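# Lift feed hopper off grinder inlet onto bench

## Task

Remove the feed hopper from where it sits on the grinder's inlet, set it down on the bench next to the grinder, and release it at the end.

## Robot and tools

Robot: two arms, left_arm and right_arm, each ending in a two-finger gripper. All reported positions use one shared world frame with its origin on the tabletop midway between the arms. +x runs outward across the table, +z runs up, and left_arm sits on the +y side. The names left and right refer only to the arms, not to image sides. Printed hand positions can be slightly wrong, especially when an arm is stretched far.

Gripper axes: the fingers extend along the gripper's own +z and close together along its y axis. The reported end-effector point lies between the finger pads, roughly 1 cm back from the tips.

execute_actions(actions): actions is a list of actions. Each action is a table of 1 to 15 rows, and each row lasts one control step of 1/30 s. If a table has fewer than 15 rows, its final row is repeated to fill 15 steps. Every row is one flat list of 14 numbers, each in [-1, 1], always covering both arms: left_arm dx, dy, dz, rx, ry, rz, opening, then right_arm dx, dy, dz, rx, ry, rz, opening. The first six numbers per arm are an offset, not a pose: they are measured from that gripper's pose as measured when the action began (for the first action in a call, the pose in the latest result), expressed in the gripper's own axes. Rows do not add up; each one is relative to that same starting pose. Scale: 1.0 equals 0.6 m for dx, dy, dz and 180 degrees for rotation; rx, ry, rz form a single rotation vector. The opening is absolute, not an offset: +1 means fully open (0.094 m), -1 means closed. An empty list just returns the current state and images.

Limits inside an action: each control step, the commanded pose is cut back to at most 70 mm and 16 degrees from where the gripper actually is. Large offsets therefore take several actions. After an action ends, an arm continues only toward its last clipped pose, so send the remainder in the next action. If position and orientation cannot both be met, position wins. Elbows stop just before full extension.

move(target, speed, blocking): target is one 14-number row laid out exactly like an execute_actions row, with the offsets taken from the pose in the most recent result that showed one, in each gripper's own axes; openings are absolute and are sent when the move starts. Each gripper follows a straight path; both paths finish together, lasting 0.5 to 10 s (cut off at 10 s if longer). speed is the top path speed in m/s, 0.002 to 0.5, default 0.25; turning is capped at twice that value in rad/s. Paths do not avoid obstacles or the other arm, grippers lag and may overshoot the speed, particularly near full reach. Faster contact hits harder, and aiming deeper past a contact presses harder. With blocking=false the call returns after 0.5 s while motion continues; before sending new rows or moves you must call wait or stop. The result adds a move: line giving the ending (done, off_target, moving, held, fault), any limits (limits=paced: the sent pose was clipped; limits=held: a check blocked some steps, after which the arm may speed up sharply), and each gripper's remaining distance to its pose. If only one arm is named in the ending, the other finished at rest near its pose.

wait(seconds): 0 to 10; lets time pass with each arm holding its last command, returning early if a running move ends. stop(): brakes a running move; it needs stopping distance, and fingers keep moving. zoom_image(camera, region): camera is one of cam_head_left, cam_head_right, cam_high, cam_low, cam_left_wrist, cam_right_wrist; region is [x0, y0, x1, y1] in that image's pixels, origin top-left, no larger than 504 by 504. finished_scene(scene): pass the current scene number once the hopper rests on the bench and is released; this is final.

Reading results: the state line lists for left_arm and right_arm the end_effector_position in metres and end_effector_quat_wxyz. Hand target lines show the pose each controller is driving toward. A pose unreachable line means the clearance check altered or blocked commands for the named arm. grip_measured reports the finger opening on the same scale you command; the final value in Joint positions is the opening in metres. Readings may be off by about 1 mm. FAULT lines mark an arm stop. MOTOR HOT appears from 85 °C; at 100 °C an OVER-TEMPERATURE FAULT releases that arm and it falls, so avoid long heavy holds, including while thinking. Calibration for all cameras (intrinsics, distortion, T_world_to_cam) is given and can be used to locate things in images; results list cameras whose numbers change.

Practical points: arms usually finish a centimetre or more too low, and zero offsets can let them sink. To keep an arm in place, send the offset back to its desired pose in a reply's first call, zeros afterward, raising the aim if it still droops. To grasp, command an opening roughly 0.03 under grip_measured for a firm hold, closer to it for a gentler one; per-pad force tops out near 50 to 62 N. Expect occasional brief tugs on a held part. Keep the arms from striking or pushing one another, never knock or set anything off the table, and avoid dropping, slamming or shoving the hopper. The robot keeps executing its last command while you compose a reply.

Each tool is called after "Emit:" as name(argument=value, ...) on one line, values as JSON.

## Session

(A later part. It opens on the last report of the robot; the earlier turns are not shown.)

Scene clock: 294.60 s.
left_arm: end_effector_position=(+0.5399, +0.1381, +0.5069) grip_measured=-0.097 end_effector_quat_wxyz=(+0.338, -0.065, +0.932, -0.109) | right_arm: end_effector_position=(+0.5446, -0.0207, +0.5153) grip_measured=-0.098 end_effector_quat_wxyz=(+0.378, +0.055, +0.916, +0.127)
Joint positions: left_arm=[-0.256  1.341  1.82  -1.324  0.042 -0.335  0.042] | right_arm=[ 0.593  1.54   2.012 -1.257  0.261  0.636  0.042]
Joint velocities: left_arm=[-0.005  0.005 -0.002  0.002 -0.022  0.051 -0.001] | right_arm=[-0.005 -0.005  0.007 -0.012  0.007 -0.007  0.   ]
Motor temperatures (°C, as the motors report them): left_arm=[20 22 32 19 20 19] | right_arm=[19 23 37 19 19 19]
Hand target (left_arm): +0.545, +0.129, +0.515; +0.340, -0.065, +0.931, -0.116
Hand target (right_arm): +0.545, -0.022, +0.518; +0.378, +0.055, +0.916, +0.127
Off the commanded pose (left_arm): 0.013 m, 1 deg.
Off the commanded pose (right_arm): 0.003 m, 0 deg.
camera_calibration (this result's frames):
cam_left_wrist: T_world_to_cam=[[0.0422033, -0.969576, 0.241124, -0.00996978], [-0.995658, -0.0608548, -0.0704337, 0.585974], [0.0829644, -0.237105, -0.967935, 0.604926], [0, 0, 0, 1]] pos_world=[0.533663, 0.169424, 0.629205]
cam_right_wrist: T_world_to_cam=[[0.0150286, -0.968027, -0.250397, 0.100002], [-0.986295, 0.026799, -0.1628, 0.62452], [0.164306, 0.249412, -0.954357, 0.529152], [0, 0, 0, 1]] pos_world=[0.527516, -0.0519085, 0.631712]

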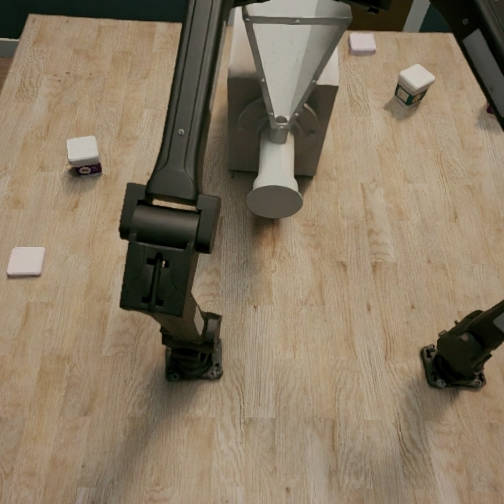

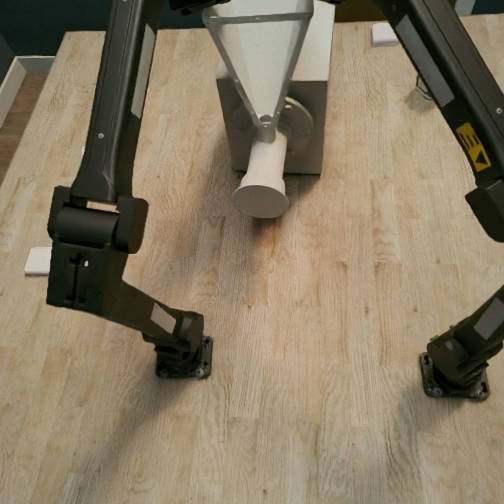

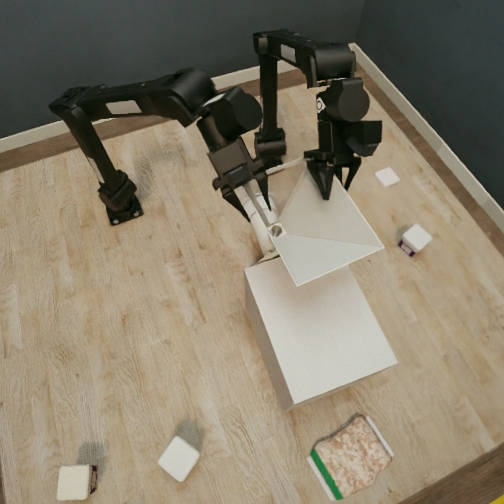

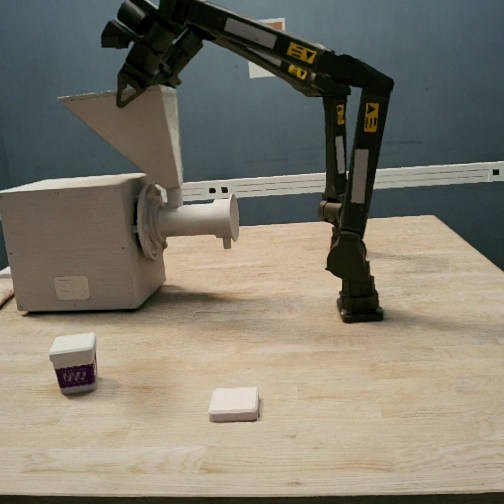

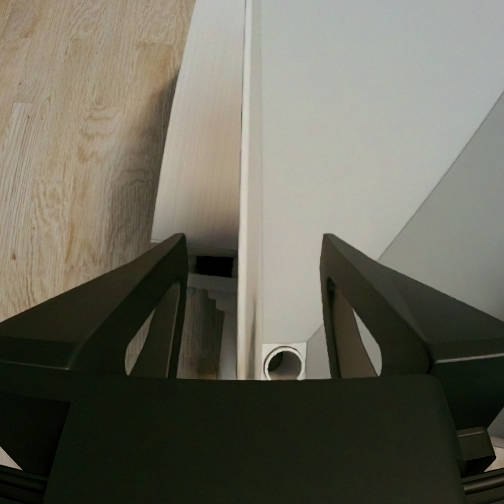

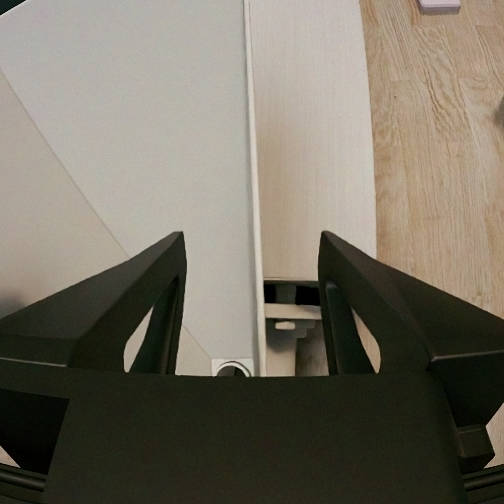

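Emit:
execute_actions(actions=[[[-0.006,0.0,-0.005,0,0,0,-0.6,-0.004,0.0,-0.003,0,0,0,-0.6]],[[0,0,0,0,0,0,-0.85,0,0,0,0,0,0,-0.85]],[[0,0,0,0,0,0,-1,0,0,0,0,0,0,-1]]])

Scene clock: 316.00 s.
left_arm: end_effector_position=(+0.5398, +0.1391, +0.5065) grip_measured=-0.963 end_effector_quat_wxyz=(+0.336, -0.072, +0.932, -0.113) | right_arm: end_effector_position=(+0.5438, -0.0225, +0.5149) grip_measured=-0.959 end_effector_quat_wxyz=(+0.378, +0.045, +0.917, +0.121)
Joint positions: left_arm=[-0.253  1.341  1.82  -1.326  0.048 -0.348  0.002] | right_arm=[ 0.592  1.537  2.01  -1.262  0.262  0.613  0.002]
Joint velocities: left_arm=[-0.005 -0.005  0.002 -0.017 -0.007 -0.007  0.   ] | right_arm=[-0.015 -0.005  0.017 -0.007 -0.007  0.007 -0.   ]
Motor temperatures (°C, as the motors report them): left_arm=[20 22 33 19 20 19] | right_arm=[19 23 38 19 19 19]
Hand target (left_arm): +0.539, +0.139, +0.506; +0.337, -0.067, +0.933, -0.107
Hand target (right_arm): +0.544, -0.021, +0.515; +0.378, +0.055, +0.916, +0.127
Off the commanded pose (left_arm): 0.000 m, 1 deg.
Off the commanded pose (right_arm): 0.002 m, 1 deg.
camera_calibration (this result's frames):
cam_left_wrist: T_world_to_cam=[[0.0530713, -0.966017, 0.252973, -0.0212858], [-0.995319, -0.071663, -0.0648479, 0.584384], [0.080773, -0.248347, -0.965298, 0.606183], [0, 0, 0, 1]] pos_world=[0.533814, 0.17186, 0.628428]
cam_right_wrist: T_world_to_cam=[[0.0290807, -0.972261, -0.232083, 0.0810576], [-0.986315, 0.00978452, -0.164579, 0.624268], [0.162284, 0.233693, -0.958672, 0.532327], [0, 0, 0, 1]] pos_world=[0.52698, -0.0517001, 0.63188]

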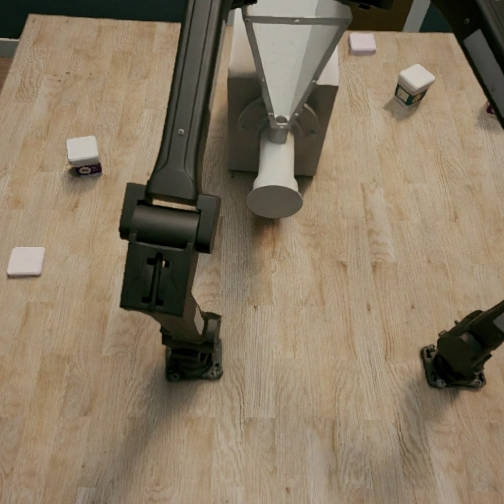

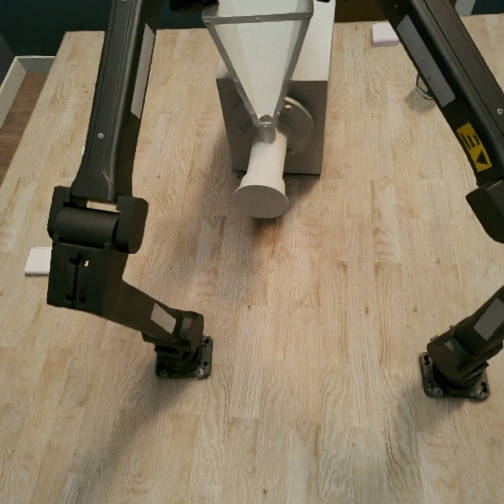

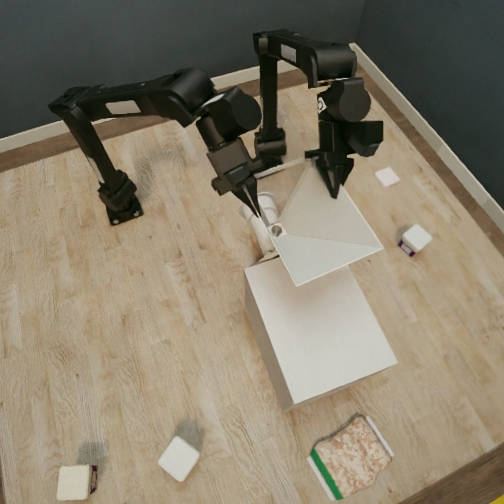

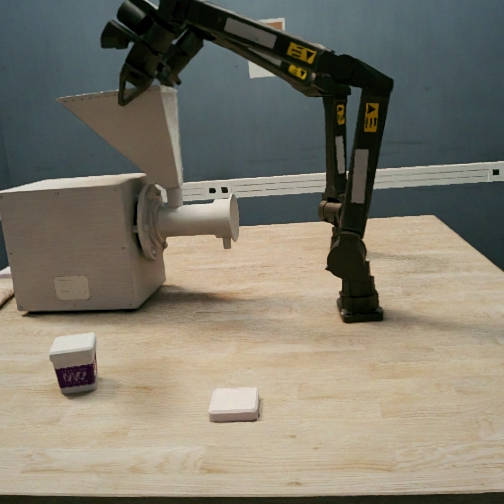

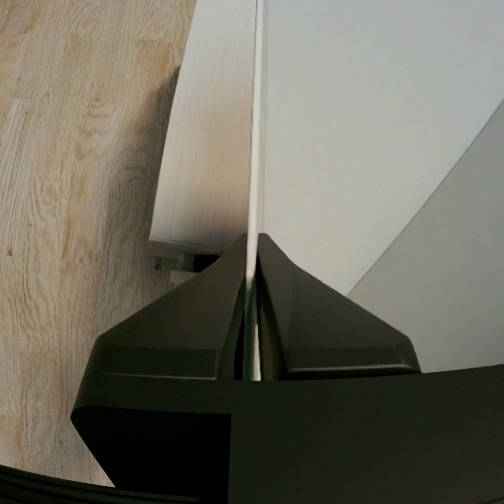

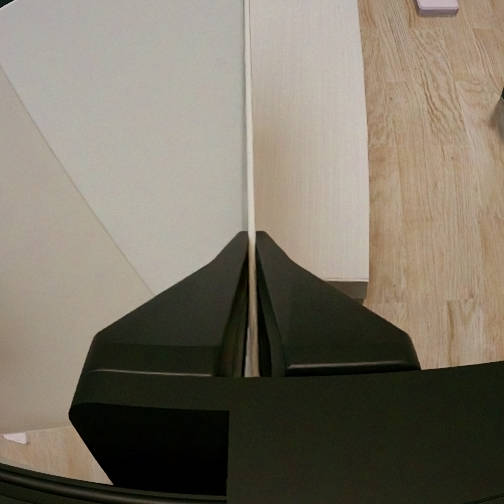

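Emit:
execute_actions(actions=[[[-0.0407,-0.0173,-0.0498,0,-0.015,0,-1,-0.0455,0.0171,-0.0457,0,-0.015,0,-1]],[[-0.0407,-0.0173,-0.0498,0,-0.015,0,-1,-0.0455,0.0171,-0.0457,0,-0.015,0,-1]]])

Scene clock: 326.20 s.
left_arm: end_effector_position=(+0.5393, +0.1383, +0.5081) grip_measured=-0.965 end_effector_quat_wxyz=(+0.316, -0.069, +0.940, -0.108) | right_arm: end_effector_position=(+0.5436, -0.0246, +0.5154) grip_measured=-0.951 end_effector_quat_wxyz=(+0.363, +0.028, +0.928, +0.083)
Joint positions: left_arm=[-0.253  1.372  1.875 -1.393  0.051 -0.341  0.002] | right_arm=[ 0.599  1.586  2.1   -1.37   0.296  0.58   0.002]
Joint velocities: left_arm=[-0.005  0.015  0.007  0.002 -0.022 -0.066 -0.001] | right_arm=[-0.015 -0.015 -0.007  0.002 -0.081  0.051 -0.   ]
Motor temperatures (°C, as the motors report them): left_arm=[20 22 32 19 20 19] | right_arm=[19 23 38 19 19 19]
Hand target (left_arm): +0.537, +0.139, +0.547; +0.350, -0.075, +0.927, -0.111
Hand target (right_arm): +0.542, -0.025, +0.554; +0.394, +0.039, +0.913, +0.101
Off the commanded pose (left_arm): 0.040 m, 4 deg.
Off the commanded pose (right_arm): 0.040 m, 5 deg.
camera_calibration (this result's frames):
cam_left_wrist: T_world_to_cam=[[0.0556808, -0.96881, 0.24147, -0.0176442], [-0.997709, -0.0632956, -0.0238876, 0.563253], [0.0384265, -0.239586, -0.970114, 0.631627], [0, 0, 0, 1]] pos_world=[0.538674, 0.169887, 0.630465]
cam_right_wrist: T_world_to_cam=[[0.0290976, -0.988053, -0.151345, 0.037068], [-0.991503, -0.00932488, -0.129749, 0.608605], [0.126788, 0.153834, -0.979929, 0.561641], [0, 0, 0, 1]] pos_world=[0.531146, -0.0440992, 0.634944]

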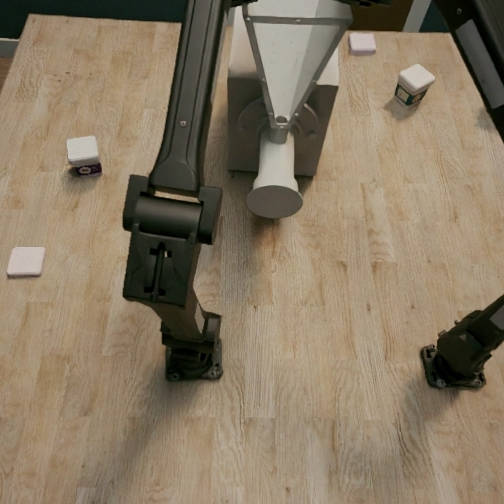

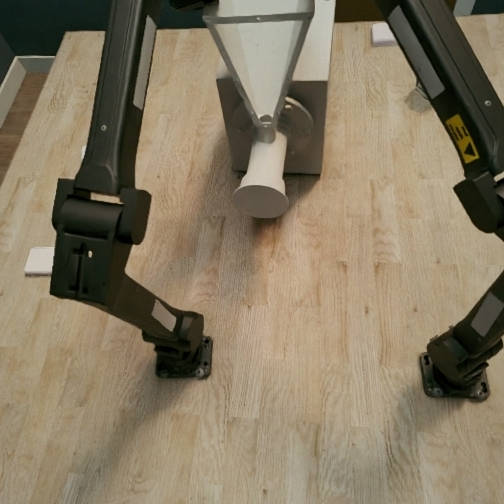

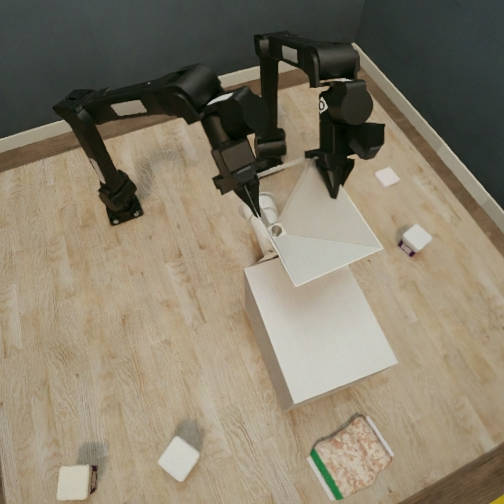

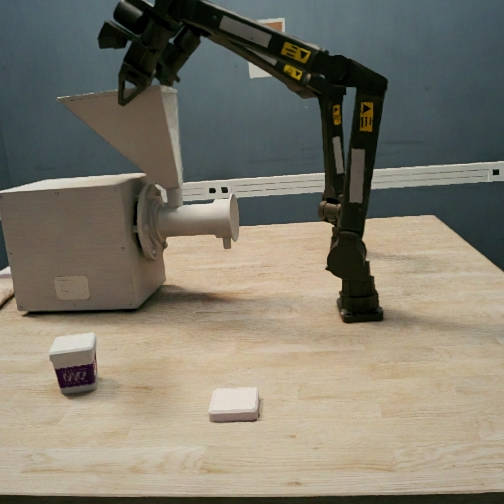

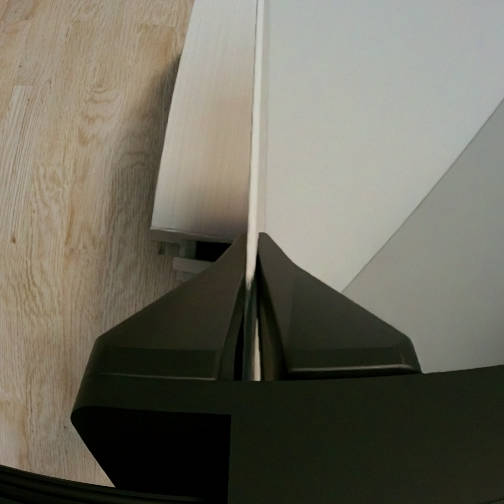

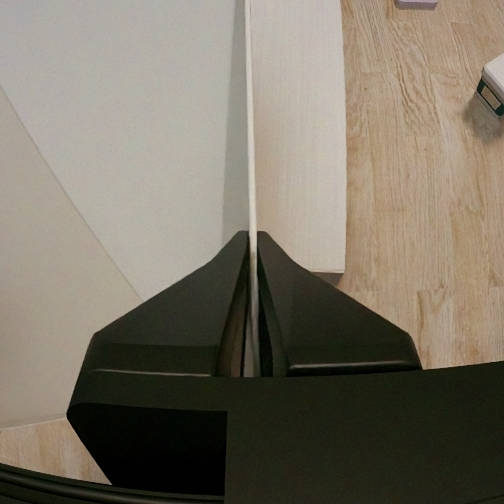

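Emit:
execute_actions(actions=[[[-0.066,-0.027,-0.081,0,-0.05,0,-1,-0.072,0.024,-0.076,0,-0.05,0,-1]],[[-0.066,-0.027,-0.081,0,-0.05,0,-1,-0.072,0.024,-0.076,0,-0.05,0,-1]]])

Scene clock: 333.43 s.
left_arm: end_effector_position=(+0.5397, +0.1391, +0.5086) grip_measured=-0.948 end_effector_quat_wxyz=(+0.322, -0.065, +0.940, -0.092) | right_arm: end_effector_position=(+0.5434, -0.0242, +0.5171) grip_measured=-0.907 end_effector_quat_wxyz=(+0.396, -0.001, +0.918, +0.010)
Joint positions: left_arm=[-0.264  1.372  1.875 -1.391  0.015 -0.33   0.002] | right_arm=[ 0.643  1.597  2.101 -1.372  0.455  0.502  0.004]
Joint velocities: left_arm=[-0.005 -0.015  0.002  0.002  0.007  0.022 -0.   ] | right_arm=[-0.005 -0.005  0.007 -0.017 -0.037  0.007  0.001]
Motor temperatures (°C, as the motors report them): left_arm=[20 22 34 19 20 19] | right_arm=[19 23 40 19 20 19]
Hand target (left_arm): +0.535, +0.139, +0.571; +0.393, -0.076, +0.911, -0.098
Hand target (right_arm): +0.536, -0.021, +0.578; +0.452, +0.019, +0.891, +0.046
Off the commanded pose (left_arm): 0.065 m, 9 deg.
Off the commanded pose (right_arm): 0.064 m, 9 deg.
camera_calibration (this result's frames):
cam_left_wrist: T_world_to_cam=[[0.0563866, -0.976278, 0.20905, 0.000172415], [-0.997248, -0.0651689, -0.0353579, 0.569609], [0.0481427, -0.206481, -0.977266, 0.626093], [0, 0, 0, 1]] pos_world=[0.537889, 0.166565, 0.631964]
cam_right_wrist: T_world_to_cam=[[0.0301907, -0.999515, 0.00761948, -0.0452929], [-0.980173, -0.0310982, -0.19569, 0.63609], [0.195832, -0.0015604, -0.980636, 0.522374], [0, 0, 0, 1]] pos_world=[0.522548, -0.0246746, 0.63708]

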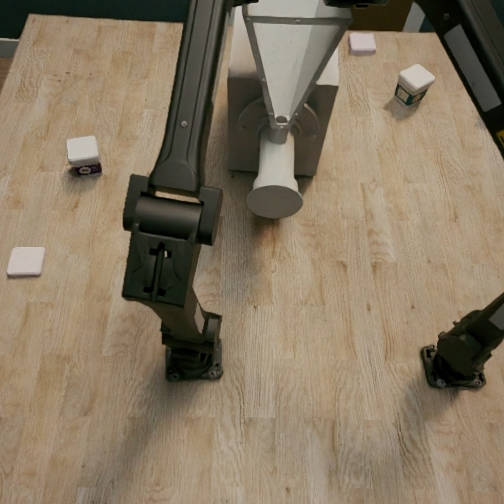

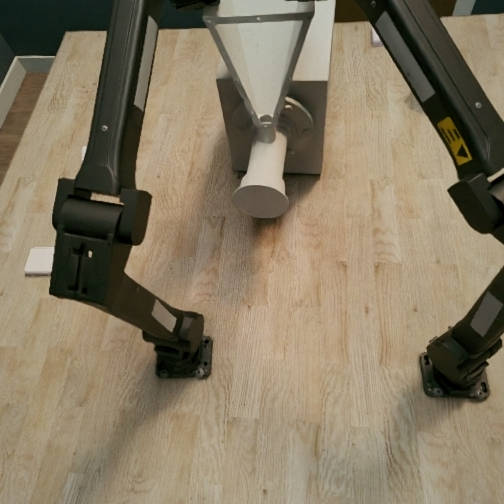

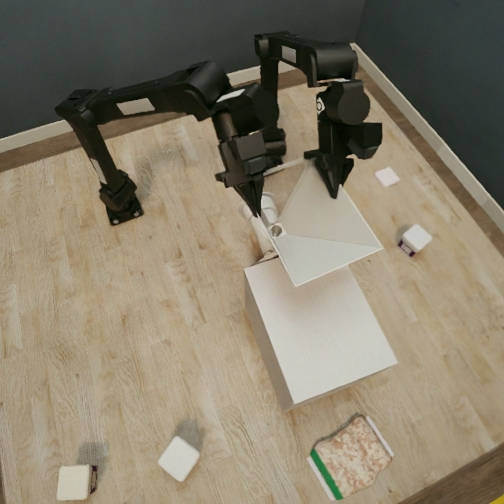

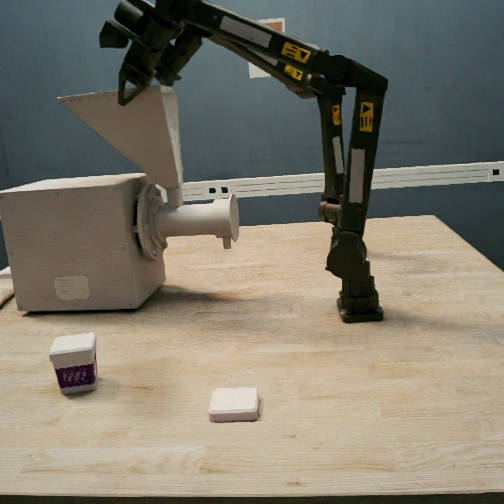

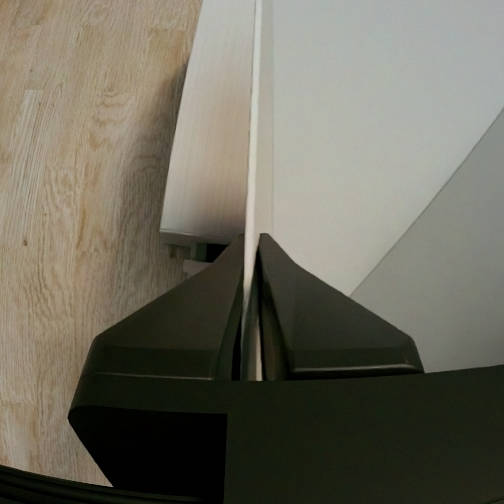

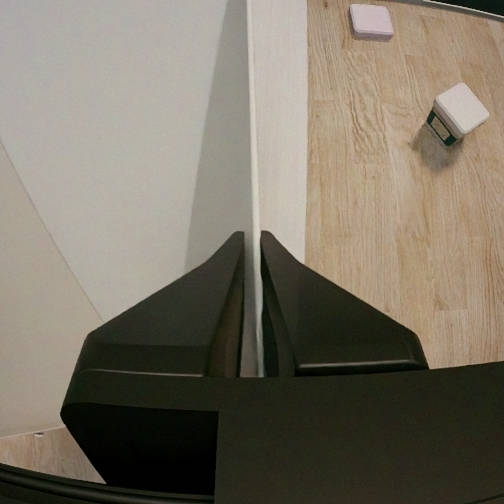

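Emit:
execute_actions(actions=[[[0,0,0,0,0.02,0,-1,0,0,0,-0.053,0.010,0.055,-1]],[[0,0,0,0,0,0,-0.5,0,0,0,-0.02,0.0,0.02,-1]],[[0,0,0,0,0,0,-0.2,0,0,0,0.0,0.0,0.0,-1]]])

Scene clock: 400.13 s.
left_arm: end_effector_position=(+0.5380, +0.1379, +0.5014) grip_measured=-0.203 end_effector_quat_wxyz=(+0.295, -0.068, +0.947, -0.107) | right_arm: end_effector_position=(+0.5432, -0.0238, +0.5151) grip_measured=-0.965 end_effector_quat_wxyz=(+0.372, +0.047, +0.915, +0.150)
Joint positions: left_arm=[-0.251  1.392  1.894 -1.437  0.061 -0.338  0.037] | right_arm=[ 0.573  1.516  1.98  -1.228  0.198  0.621  0.002]
Joint velocities: left_arm=[-0.005 -0.005 -0.002 -0.002  0.051  0.022  0.001] | right_arm=[ 0.005 -0.024 -0.017 -0.007  0.007 -0.007 -0.001]
Motor temperatures (°C, as the motors report them): left_arm=[20 22 39 19 25 19] | right_arm=[19 24 46 19 22 19]
Hand target (left_arm): +0.538, +0.138, +0.504; +0.297, -0.068, +0.946, -0.107
Hand target (right_arm): +0.543, -0.024, +0.515; +0.371, +0.047, +0.915, +0.150
Off the commanded pose (left_arm): 0.002 m, 0 deg.
Off the commanded pose (right_arm): 0.000 m, 0 deg.
camera_calibration (this result's frames):
cam_left_wrist: T_world_to_cam=[[0.0597843, -0.969751, 0.23666, -0.0159627], [-0.99819, -0.056512, 0.0205927, 0.538859], [-0.00659565, -0.237463, -0.971374, 0.649685], [0, 0, 0, 1]] pos_world=[0.543122, 0.169248, 0.623769]
cam_right_wrist: T_world_to_cam=[[0.046592, -0.956912, -0.286614, 0.0987617], [-0.987664, -0.00118874, -0.156586, 0.620057], [0.149498, 0.290374, -0.945163, 0.534279], [0, 0, 0, 1]] pos_world=[0.527933, -0.0598974, 0.630379]

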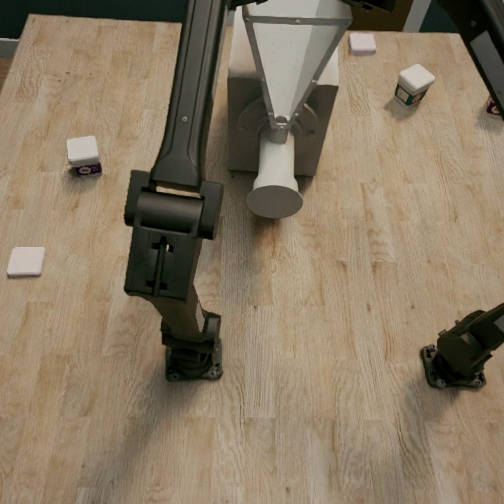

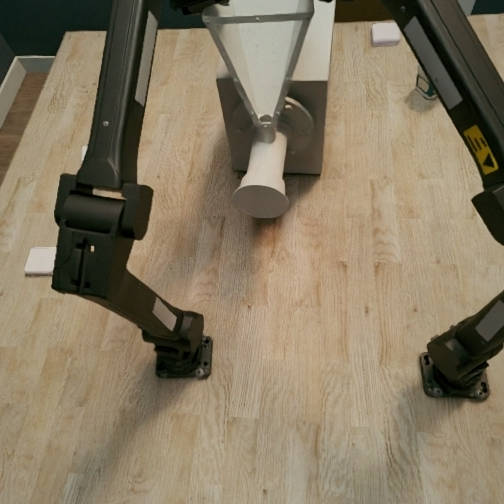

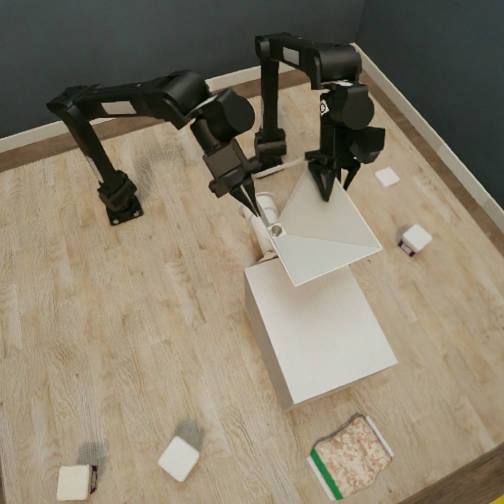

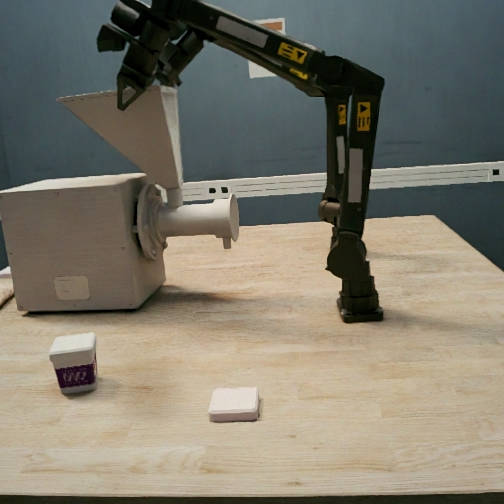

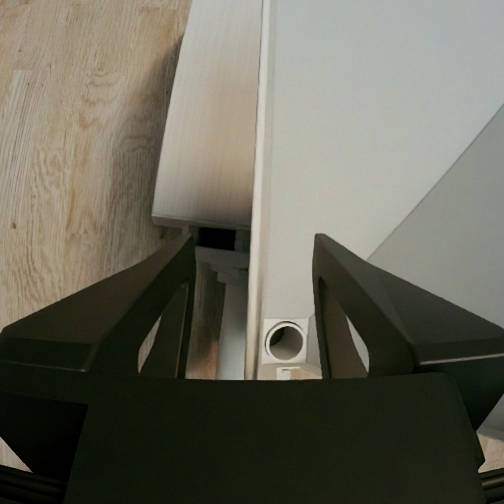

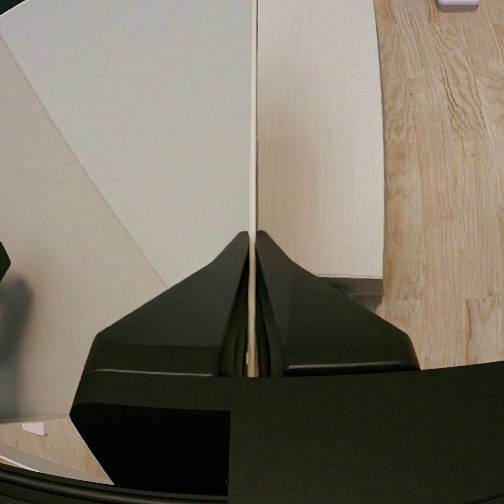

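Emit:
execute_actions(actions=[])

Scene clock: 423.30 s.
left_arm: end_effector_position=(+0.5380, +0.1379, +0.5014) grip_measured=-0.203 end_effector_quat_wxyz=(+0.295, -0.068, +0.947, -0.107) | right_arm: end_effector_position=(+0.5432, -0.0238, +0.5151) grip_measured=-0.965 end_effector_quat_wxyz=(+0.372, +0.047, +0.915, +0.150)
Joint positions: left_arm=[-0.251  1.392  1.894 -1.437  0.061 -0.338  0.037] | right_arm=[ 0.573  1.516  1.98  -1.228  0.198  0.621  0.002]
Joint velocities: left_arm=[ 0.015 -0.015 -0.022 -0.012 -0.037 -0.007 -0.001] | right_arm=[-0.015 -0.005  0.012  0.012 -0.022  0.051 -0.   ]
Motor temperatures (°C, as the motors report them): left_arm=[20 22 34 19 22 19] | right_arm=[19 24 41 19 21 19]
Hand target (left_arm): +0.538, +0.138, +0.504; +0.297, -0.068, +0.946, -0.107
Hand target (right_arm): +0.543, -0.024, +0.515; +0.371, +0.047, +0.915, +0.150
Off the commanded pose (left_arm): 0.002 m, 0 deg.
Off the commanded pose (right_arm): 0.000 m, 0 deg.
camera_calibration (this result's frames):
cam_left_wrist: T_world_to_cam=[[0.0597843, -0.969751, 0.23666, -0.0159627], [-0.99819, -0.056512, 0.0205927, 0.538859], [-0.00659565, -0.237463, -0.971374, 0.649685], [0, 0, 0, 1]] pos_world=[0.543122, 0.169248, 0.623769]
cam_right_wrist: T_world_to_cam=[[0.046592, -0.956912, -0.286614, 0.0987617], [-0.987664, -0.00118874, -0.156586, 0.620057], [0.149498, 0.290374, -0.945163, 0.534279], [0, 0, 0, 1]] pos_world=[0.527933, -0.0598974, 0.630379]

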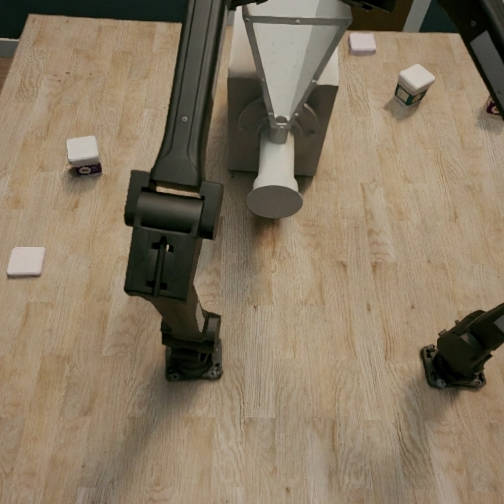

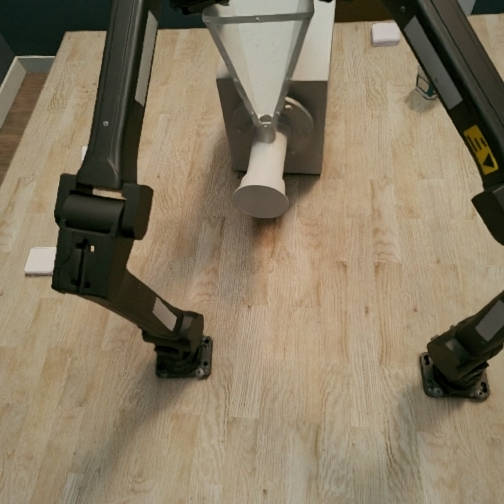

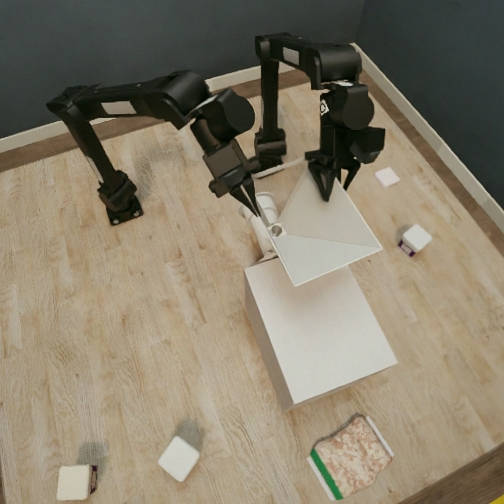

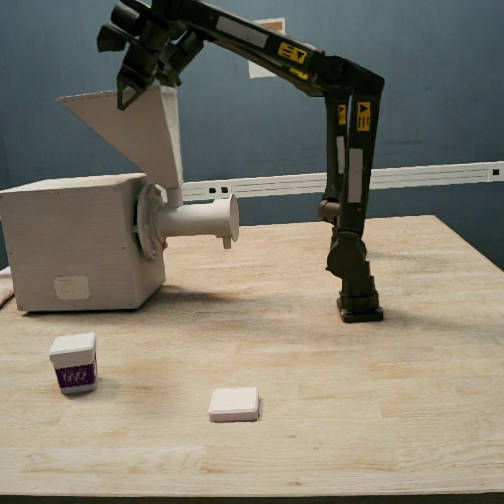

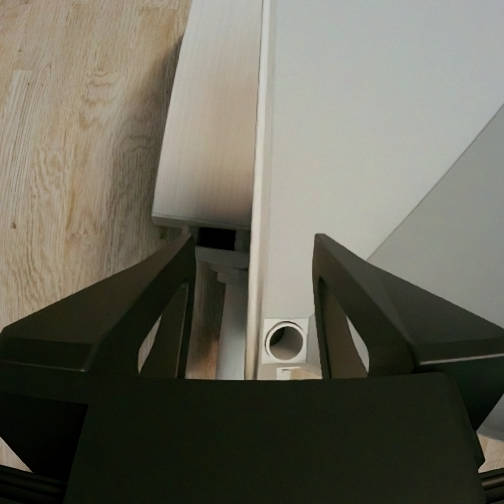

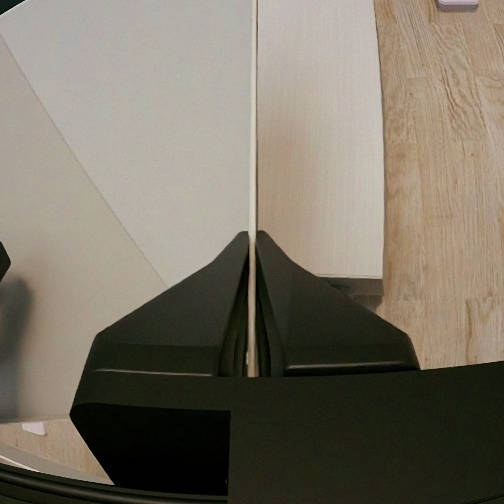

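Emit:
move(target=[0,0,-0.16,0,0,0,-0.2, 0,0,0,0,0,0,-1], speed=0.2)

Scene clock: 463.43 s.
left_arm: end_effector_position=(+0.4836, +0.1472, +0.5623) grip_measured=-0.203 end_effector_quat_wxyz=(+0.280, -0.069, +0.952, -0.106) | right_arm: end_effector_position=(+0.5432, -0.0238, +0.5151) grip_measured=-0.965 end_effector_quat_wxyz=(+0.372, +0.047, +0.915, +0.150)
Joint positions: left_arm=[-0.25   1.382  2.092 -1.676  0.066 -0.338  0.037] | right_arm=[ 0.573  1.516  1.98  -1.228  0.198  0.621  0.002]
Joint velocities: left_arm=[-0.005 -0.005 -0.022  0.002 -0.037 -0.081 -0.   ] | right_arm=[-0.015 -0.005 -0.012  0.007 -0.037 -0.051  0.   ]
Motor temperatures (°C, as the motors report them): left_arm=[20 22 32 19 22 19] | right_arm=[19 24 39 19 20 19]
Hand target (left_arm): +0.482, +0.154, +0.577; +0.295, -0.069, +0.947, -0.107
Hand target (right_arm): +0.543, -0.024, +0.515; +0.372, +0.047, +0.915, +0.150
Off the commanded pose (left_arm): 0.017 m, 2 deg.
Off the commanded pose (right_arm): 0.000 m, 0 deg.
move: off_target (left_arm)
camera_calibration (this result's frames):
cam_left_wrist: T_world_to_cam=[[0.0653892, -0.970037, 0.233993, -0.0193051], [-0.99716, -0.0547413, 0.0517214, 0.465487], [-0.0373626, -0.236711, -0.970862, 0.725149], [0, 0, 0, 1]] pos_world=[0.492521, 0.178405, 0.684461]
cam_right_wrist: T_world_to_cam=[[0.046592, -0.956912, -0.286614, 0.0987617], [-0.987664, -0.00118874, -0.156586, 0.620057], [0.149498, 0.290374, -0.945163, 0.534279], [0, 0, 0, 1]] pos_world=[0.527933, -0.0598974, 0.630379]

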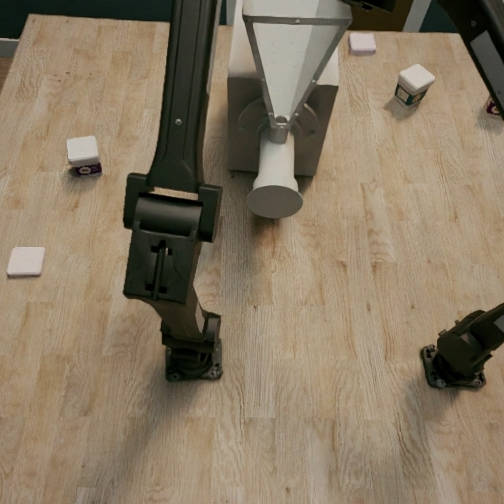

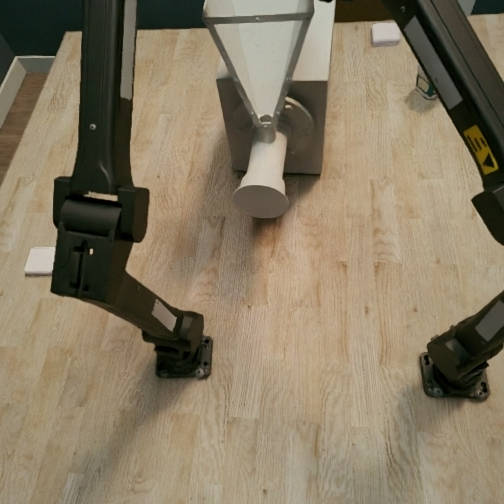

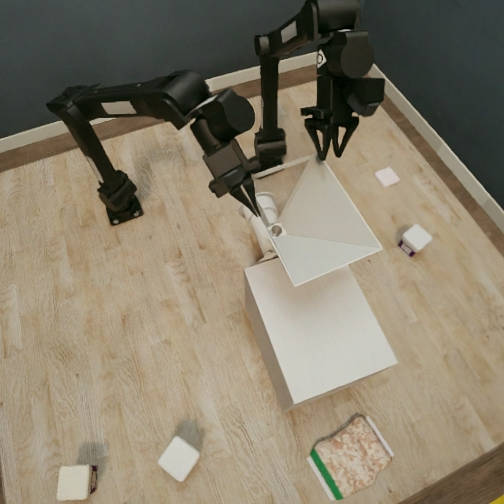

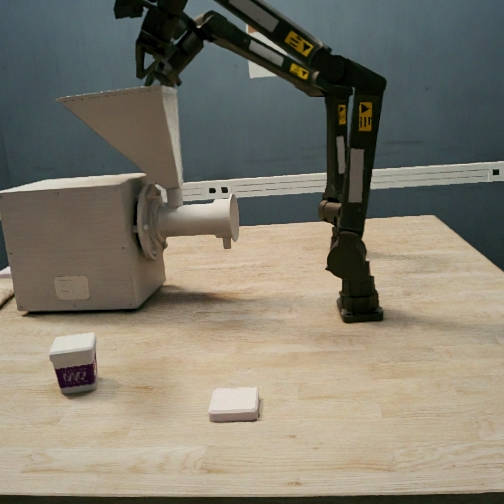

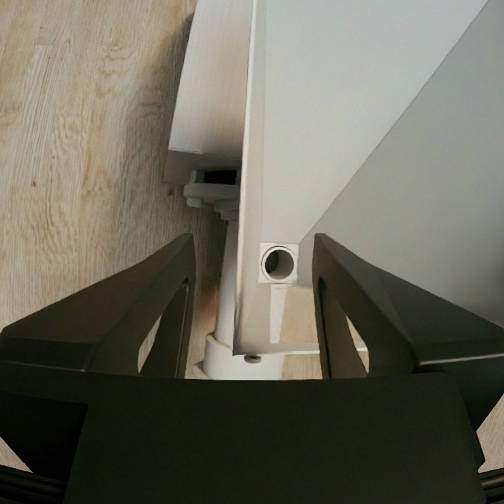

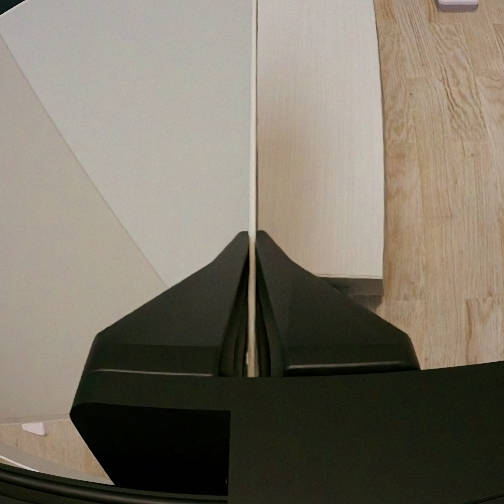

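Emit:
move(target=[0.172,0.025,-0.081,0.0796,-0.1846,0.1627,0.3, 0,0,0,0,0,0,-1], speed=0.25)

Scene clock: 484.40 s.
left_arm: end_effector_position=(+0.3696, +0.1463, +0.5344) grip_measured=+0.297 end_effector_quat_wxyz=(+0.546, +0.177, +0.808, -0.136) | right_arm: end_effector_position=(+0.5432, -0.0238, +0.5151) grip_measured=-0.965 end_effector_quat_wxyz=(+0.372, +0.047, +0.915, +0.150)
Joint positions: left_arm=[-0.175  0.727  1.258 -0.93   0.335  0.11   0.061] | right_arm=[ 0.573  1.516  1.98  -1.228  0.198  0.621  0.002]
Joint velocities: left_arm=[-0.005  0.005  0.002 -0.017 -0.022 -0.037 -0.001] | right_arm=[ 0.005 -0.015 -0.002 -0.002 -0.022 -0.022 -0.001]
Motor temperatures (°C, as the motors report them): left_arm=[20 22 33 19 21 19] | right_arm=[19 24 39 19 20 19]
Hand target (left_arm): +0.371, +0.150, +0.542; +0.559, +0.179, +0.799, -0.128
Hand target (right_arm): +0.543, -0.024, +0.515; +0.372, +0.047, +0.915, +0.150
Off the commanded pose (left_arm): 0.011 m, 2 deg.
Off the commanded pose (right_arm): 0.000 m, 0 deg.
move: off_target (left_arm)
camera_calibration (this result's frames):
cam_left_wrist: T_world_to_cam=[[-0.435796, -0.899881, 0.0171901, 0.284687], [-0.758513, 0.356919, -0.545222, 0.523837], [0.4845, -0.250645, -0.838115, 0.431777], [0, 0, 0, 1]] pos_world=[0.312207, 0.17744, 0.642593]
cam_right_wrist: T_world_to_cam=[[0.046592, -0.956912, -0.286614, 0.0987617], [-0.987664, -0.00118874, -0.156586, 0.620057], [0.149498, 0.290374, -0.945163, 0.534279], [0, 0, 0, 1]] pos_world=[0.527933, -0.0598974, 0.630379]

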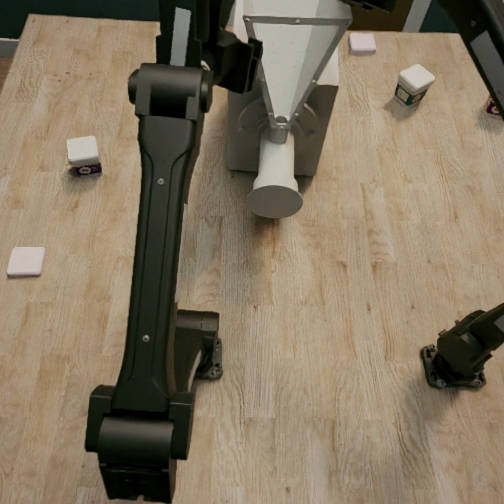

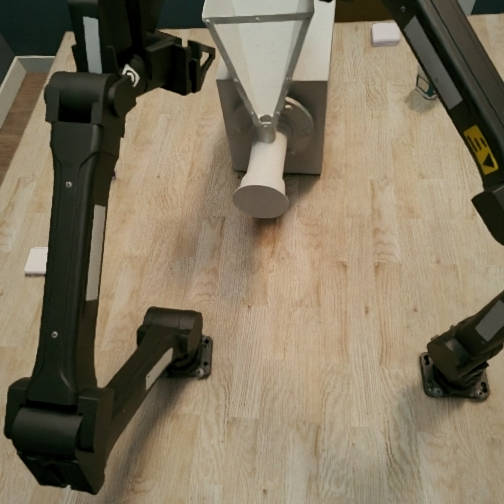

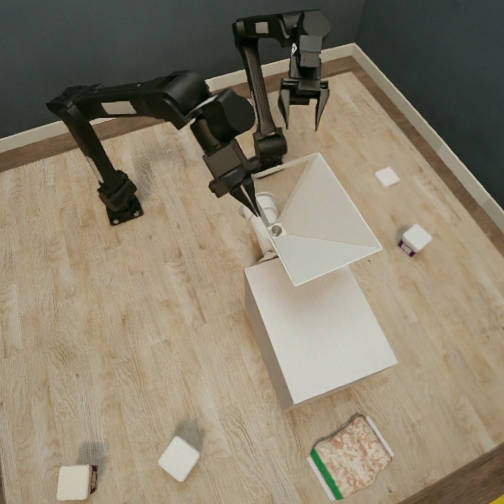

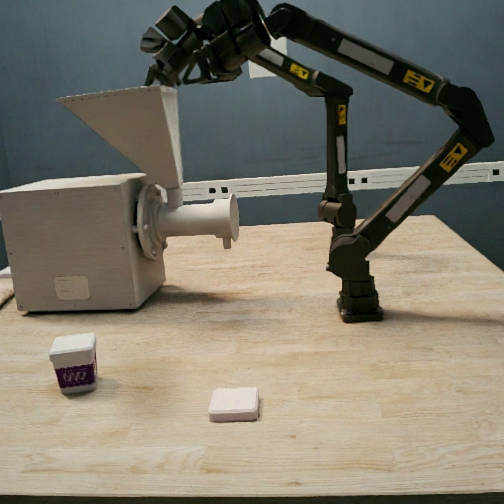

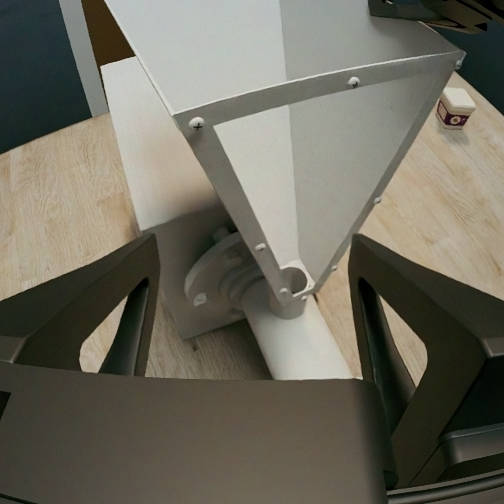

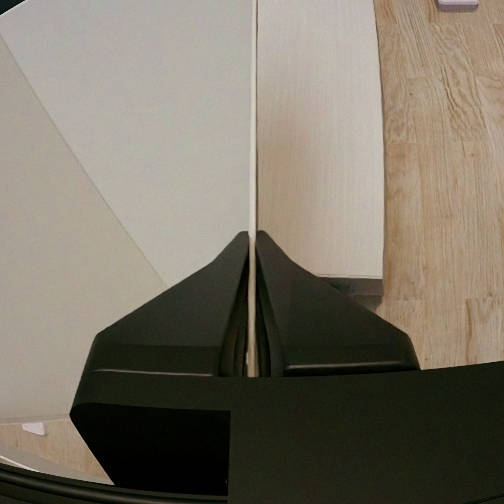

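Emit:
move(target=[0.3466,-0.0225,0.189,0,0,0,0.3, 0,0,0,0,0,0,-1], speed=0.25)

Scene clock: 495.30 s.
left_arm: end_effector_position=(+0.3881, +0.1243, +0.2862) grip_measured=+0.297 end_effector_quat_wxyz=(+0.534, +0.177, +0.817, -0.130) | right_arm: end_effector_position=(+0.5432, -0.0238, +0.5151) grip_measured=-0.965 end_effector_quat_wxyz=(+0.372, +0.047, +0.915, +0.150)
Joint positions: left_arm=[-0.282  0.631  0.568 -0.355  0.228  0.075  0.061] | right_arm=[ 0.573  1.516  1.98  -1.228  0.198  0.621  0.002]
Joint velocities: left_arm=[ 0.015 -0.015 -0.017  0.012 -0.081  0.051 -0.   ] | right_arm=[-0.005  0.005 -0.007 -0.012  0.022 -0.037 -0.   ]
Motor temperatures (°C, as the motors report them): left_arm=[20 22 33 19 21 19] | right_arm=[19 24 39 19 20 19]
Hand target (left_arm): +0.391, +0.119, +0.300; +0.546, +0.177, +0.807, -0.136
Hand target (right_arm): +0.543, -0.024, +0.515; +0.372, +0.047, +0.915, +0.150
Off the commanded pose (left_arm): 0.016 m, 2 deg.
Off the commanded pose (right_arm): 0.000 m, 0 deg.
move: off_target (left_arm)
camera_calibration (this result's frames):
cam_left_wrist: T_world_to_cam=[[-0.430541, -0.90245, 0.0147869, 0.276136], [-0.775235, 0.36136, -0.518103, 0.408521], [0.462218, -0.234528, -0.855191, 0.220828], [0, 0, 0, 1]] pos_world=[0.333516, 0.153366, 0.396423]
cam_right_wrist: T_world_to_cam=[[0.046592, -0.956912, -0.286614, 0.0987617], [-0.987664, -0.00118874, -0.156586, 0.620057], [0.149498, 0.290374, -0.945163, 0.534279], [0, 0, 0, 1]] pos_world=[0.527933, -0.0598974, 0.630379]

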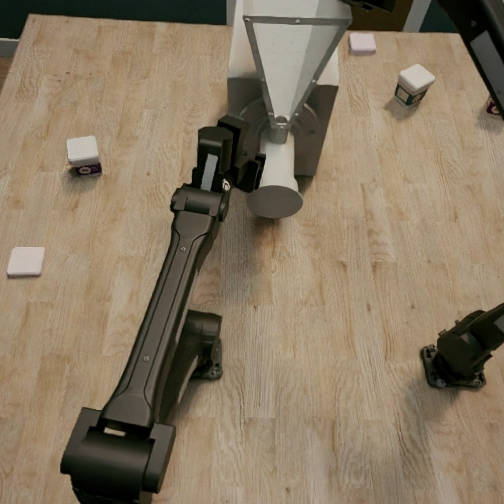

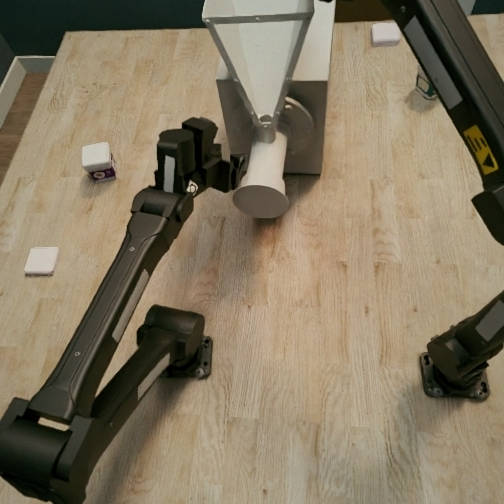

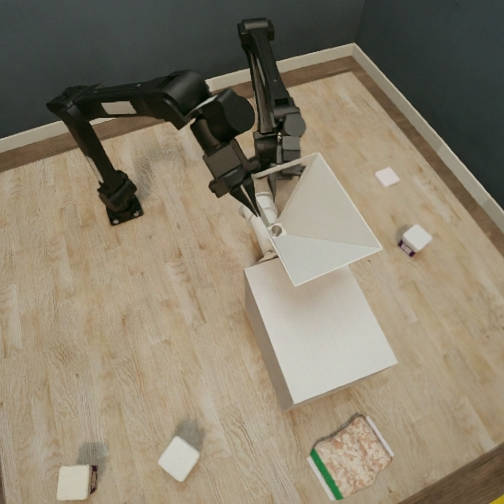

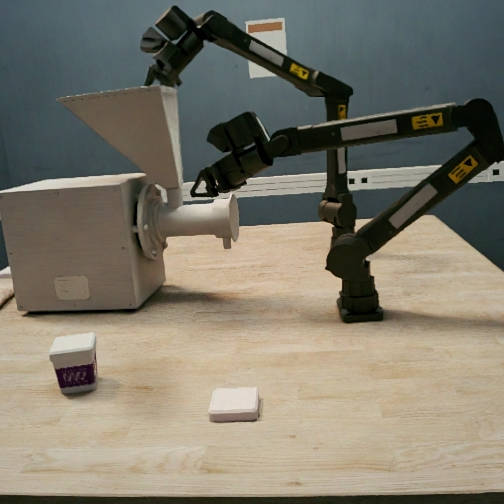

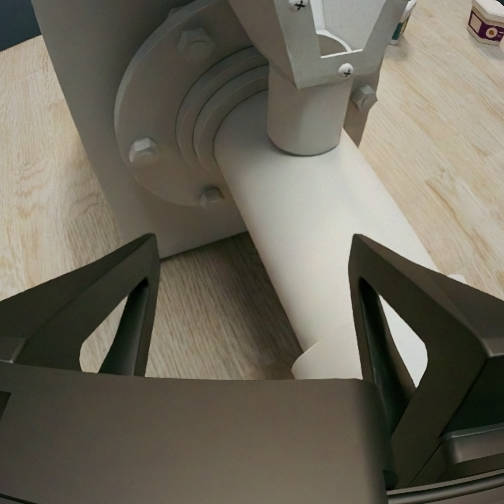

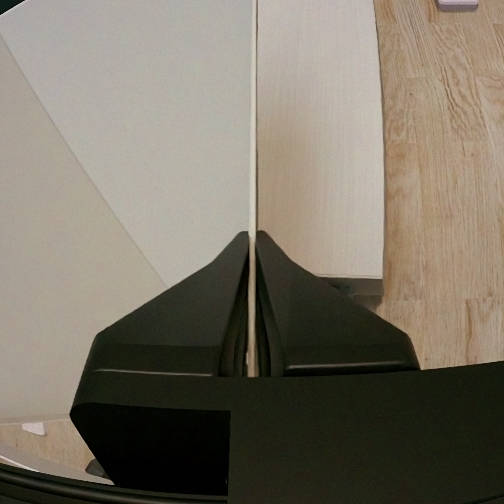

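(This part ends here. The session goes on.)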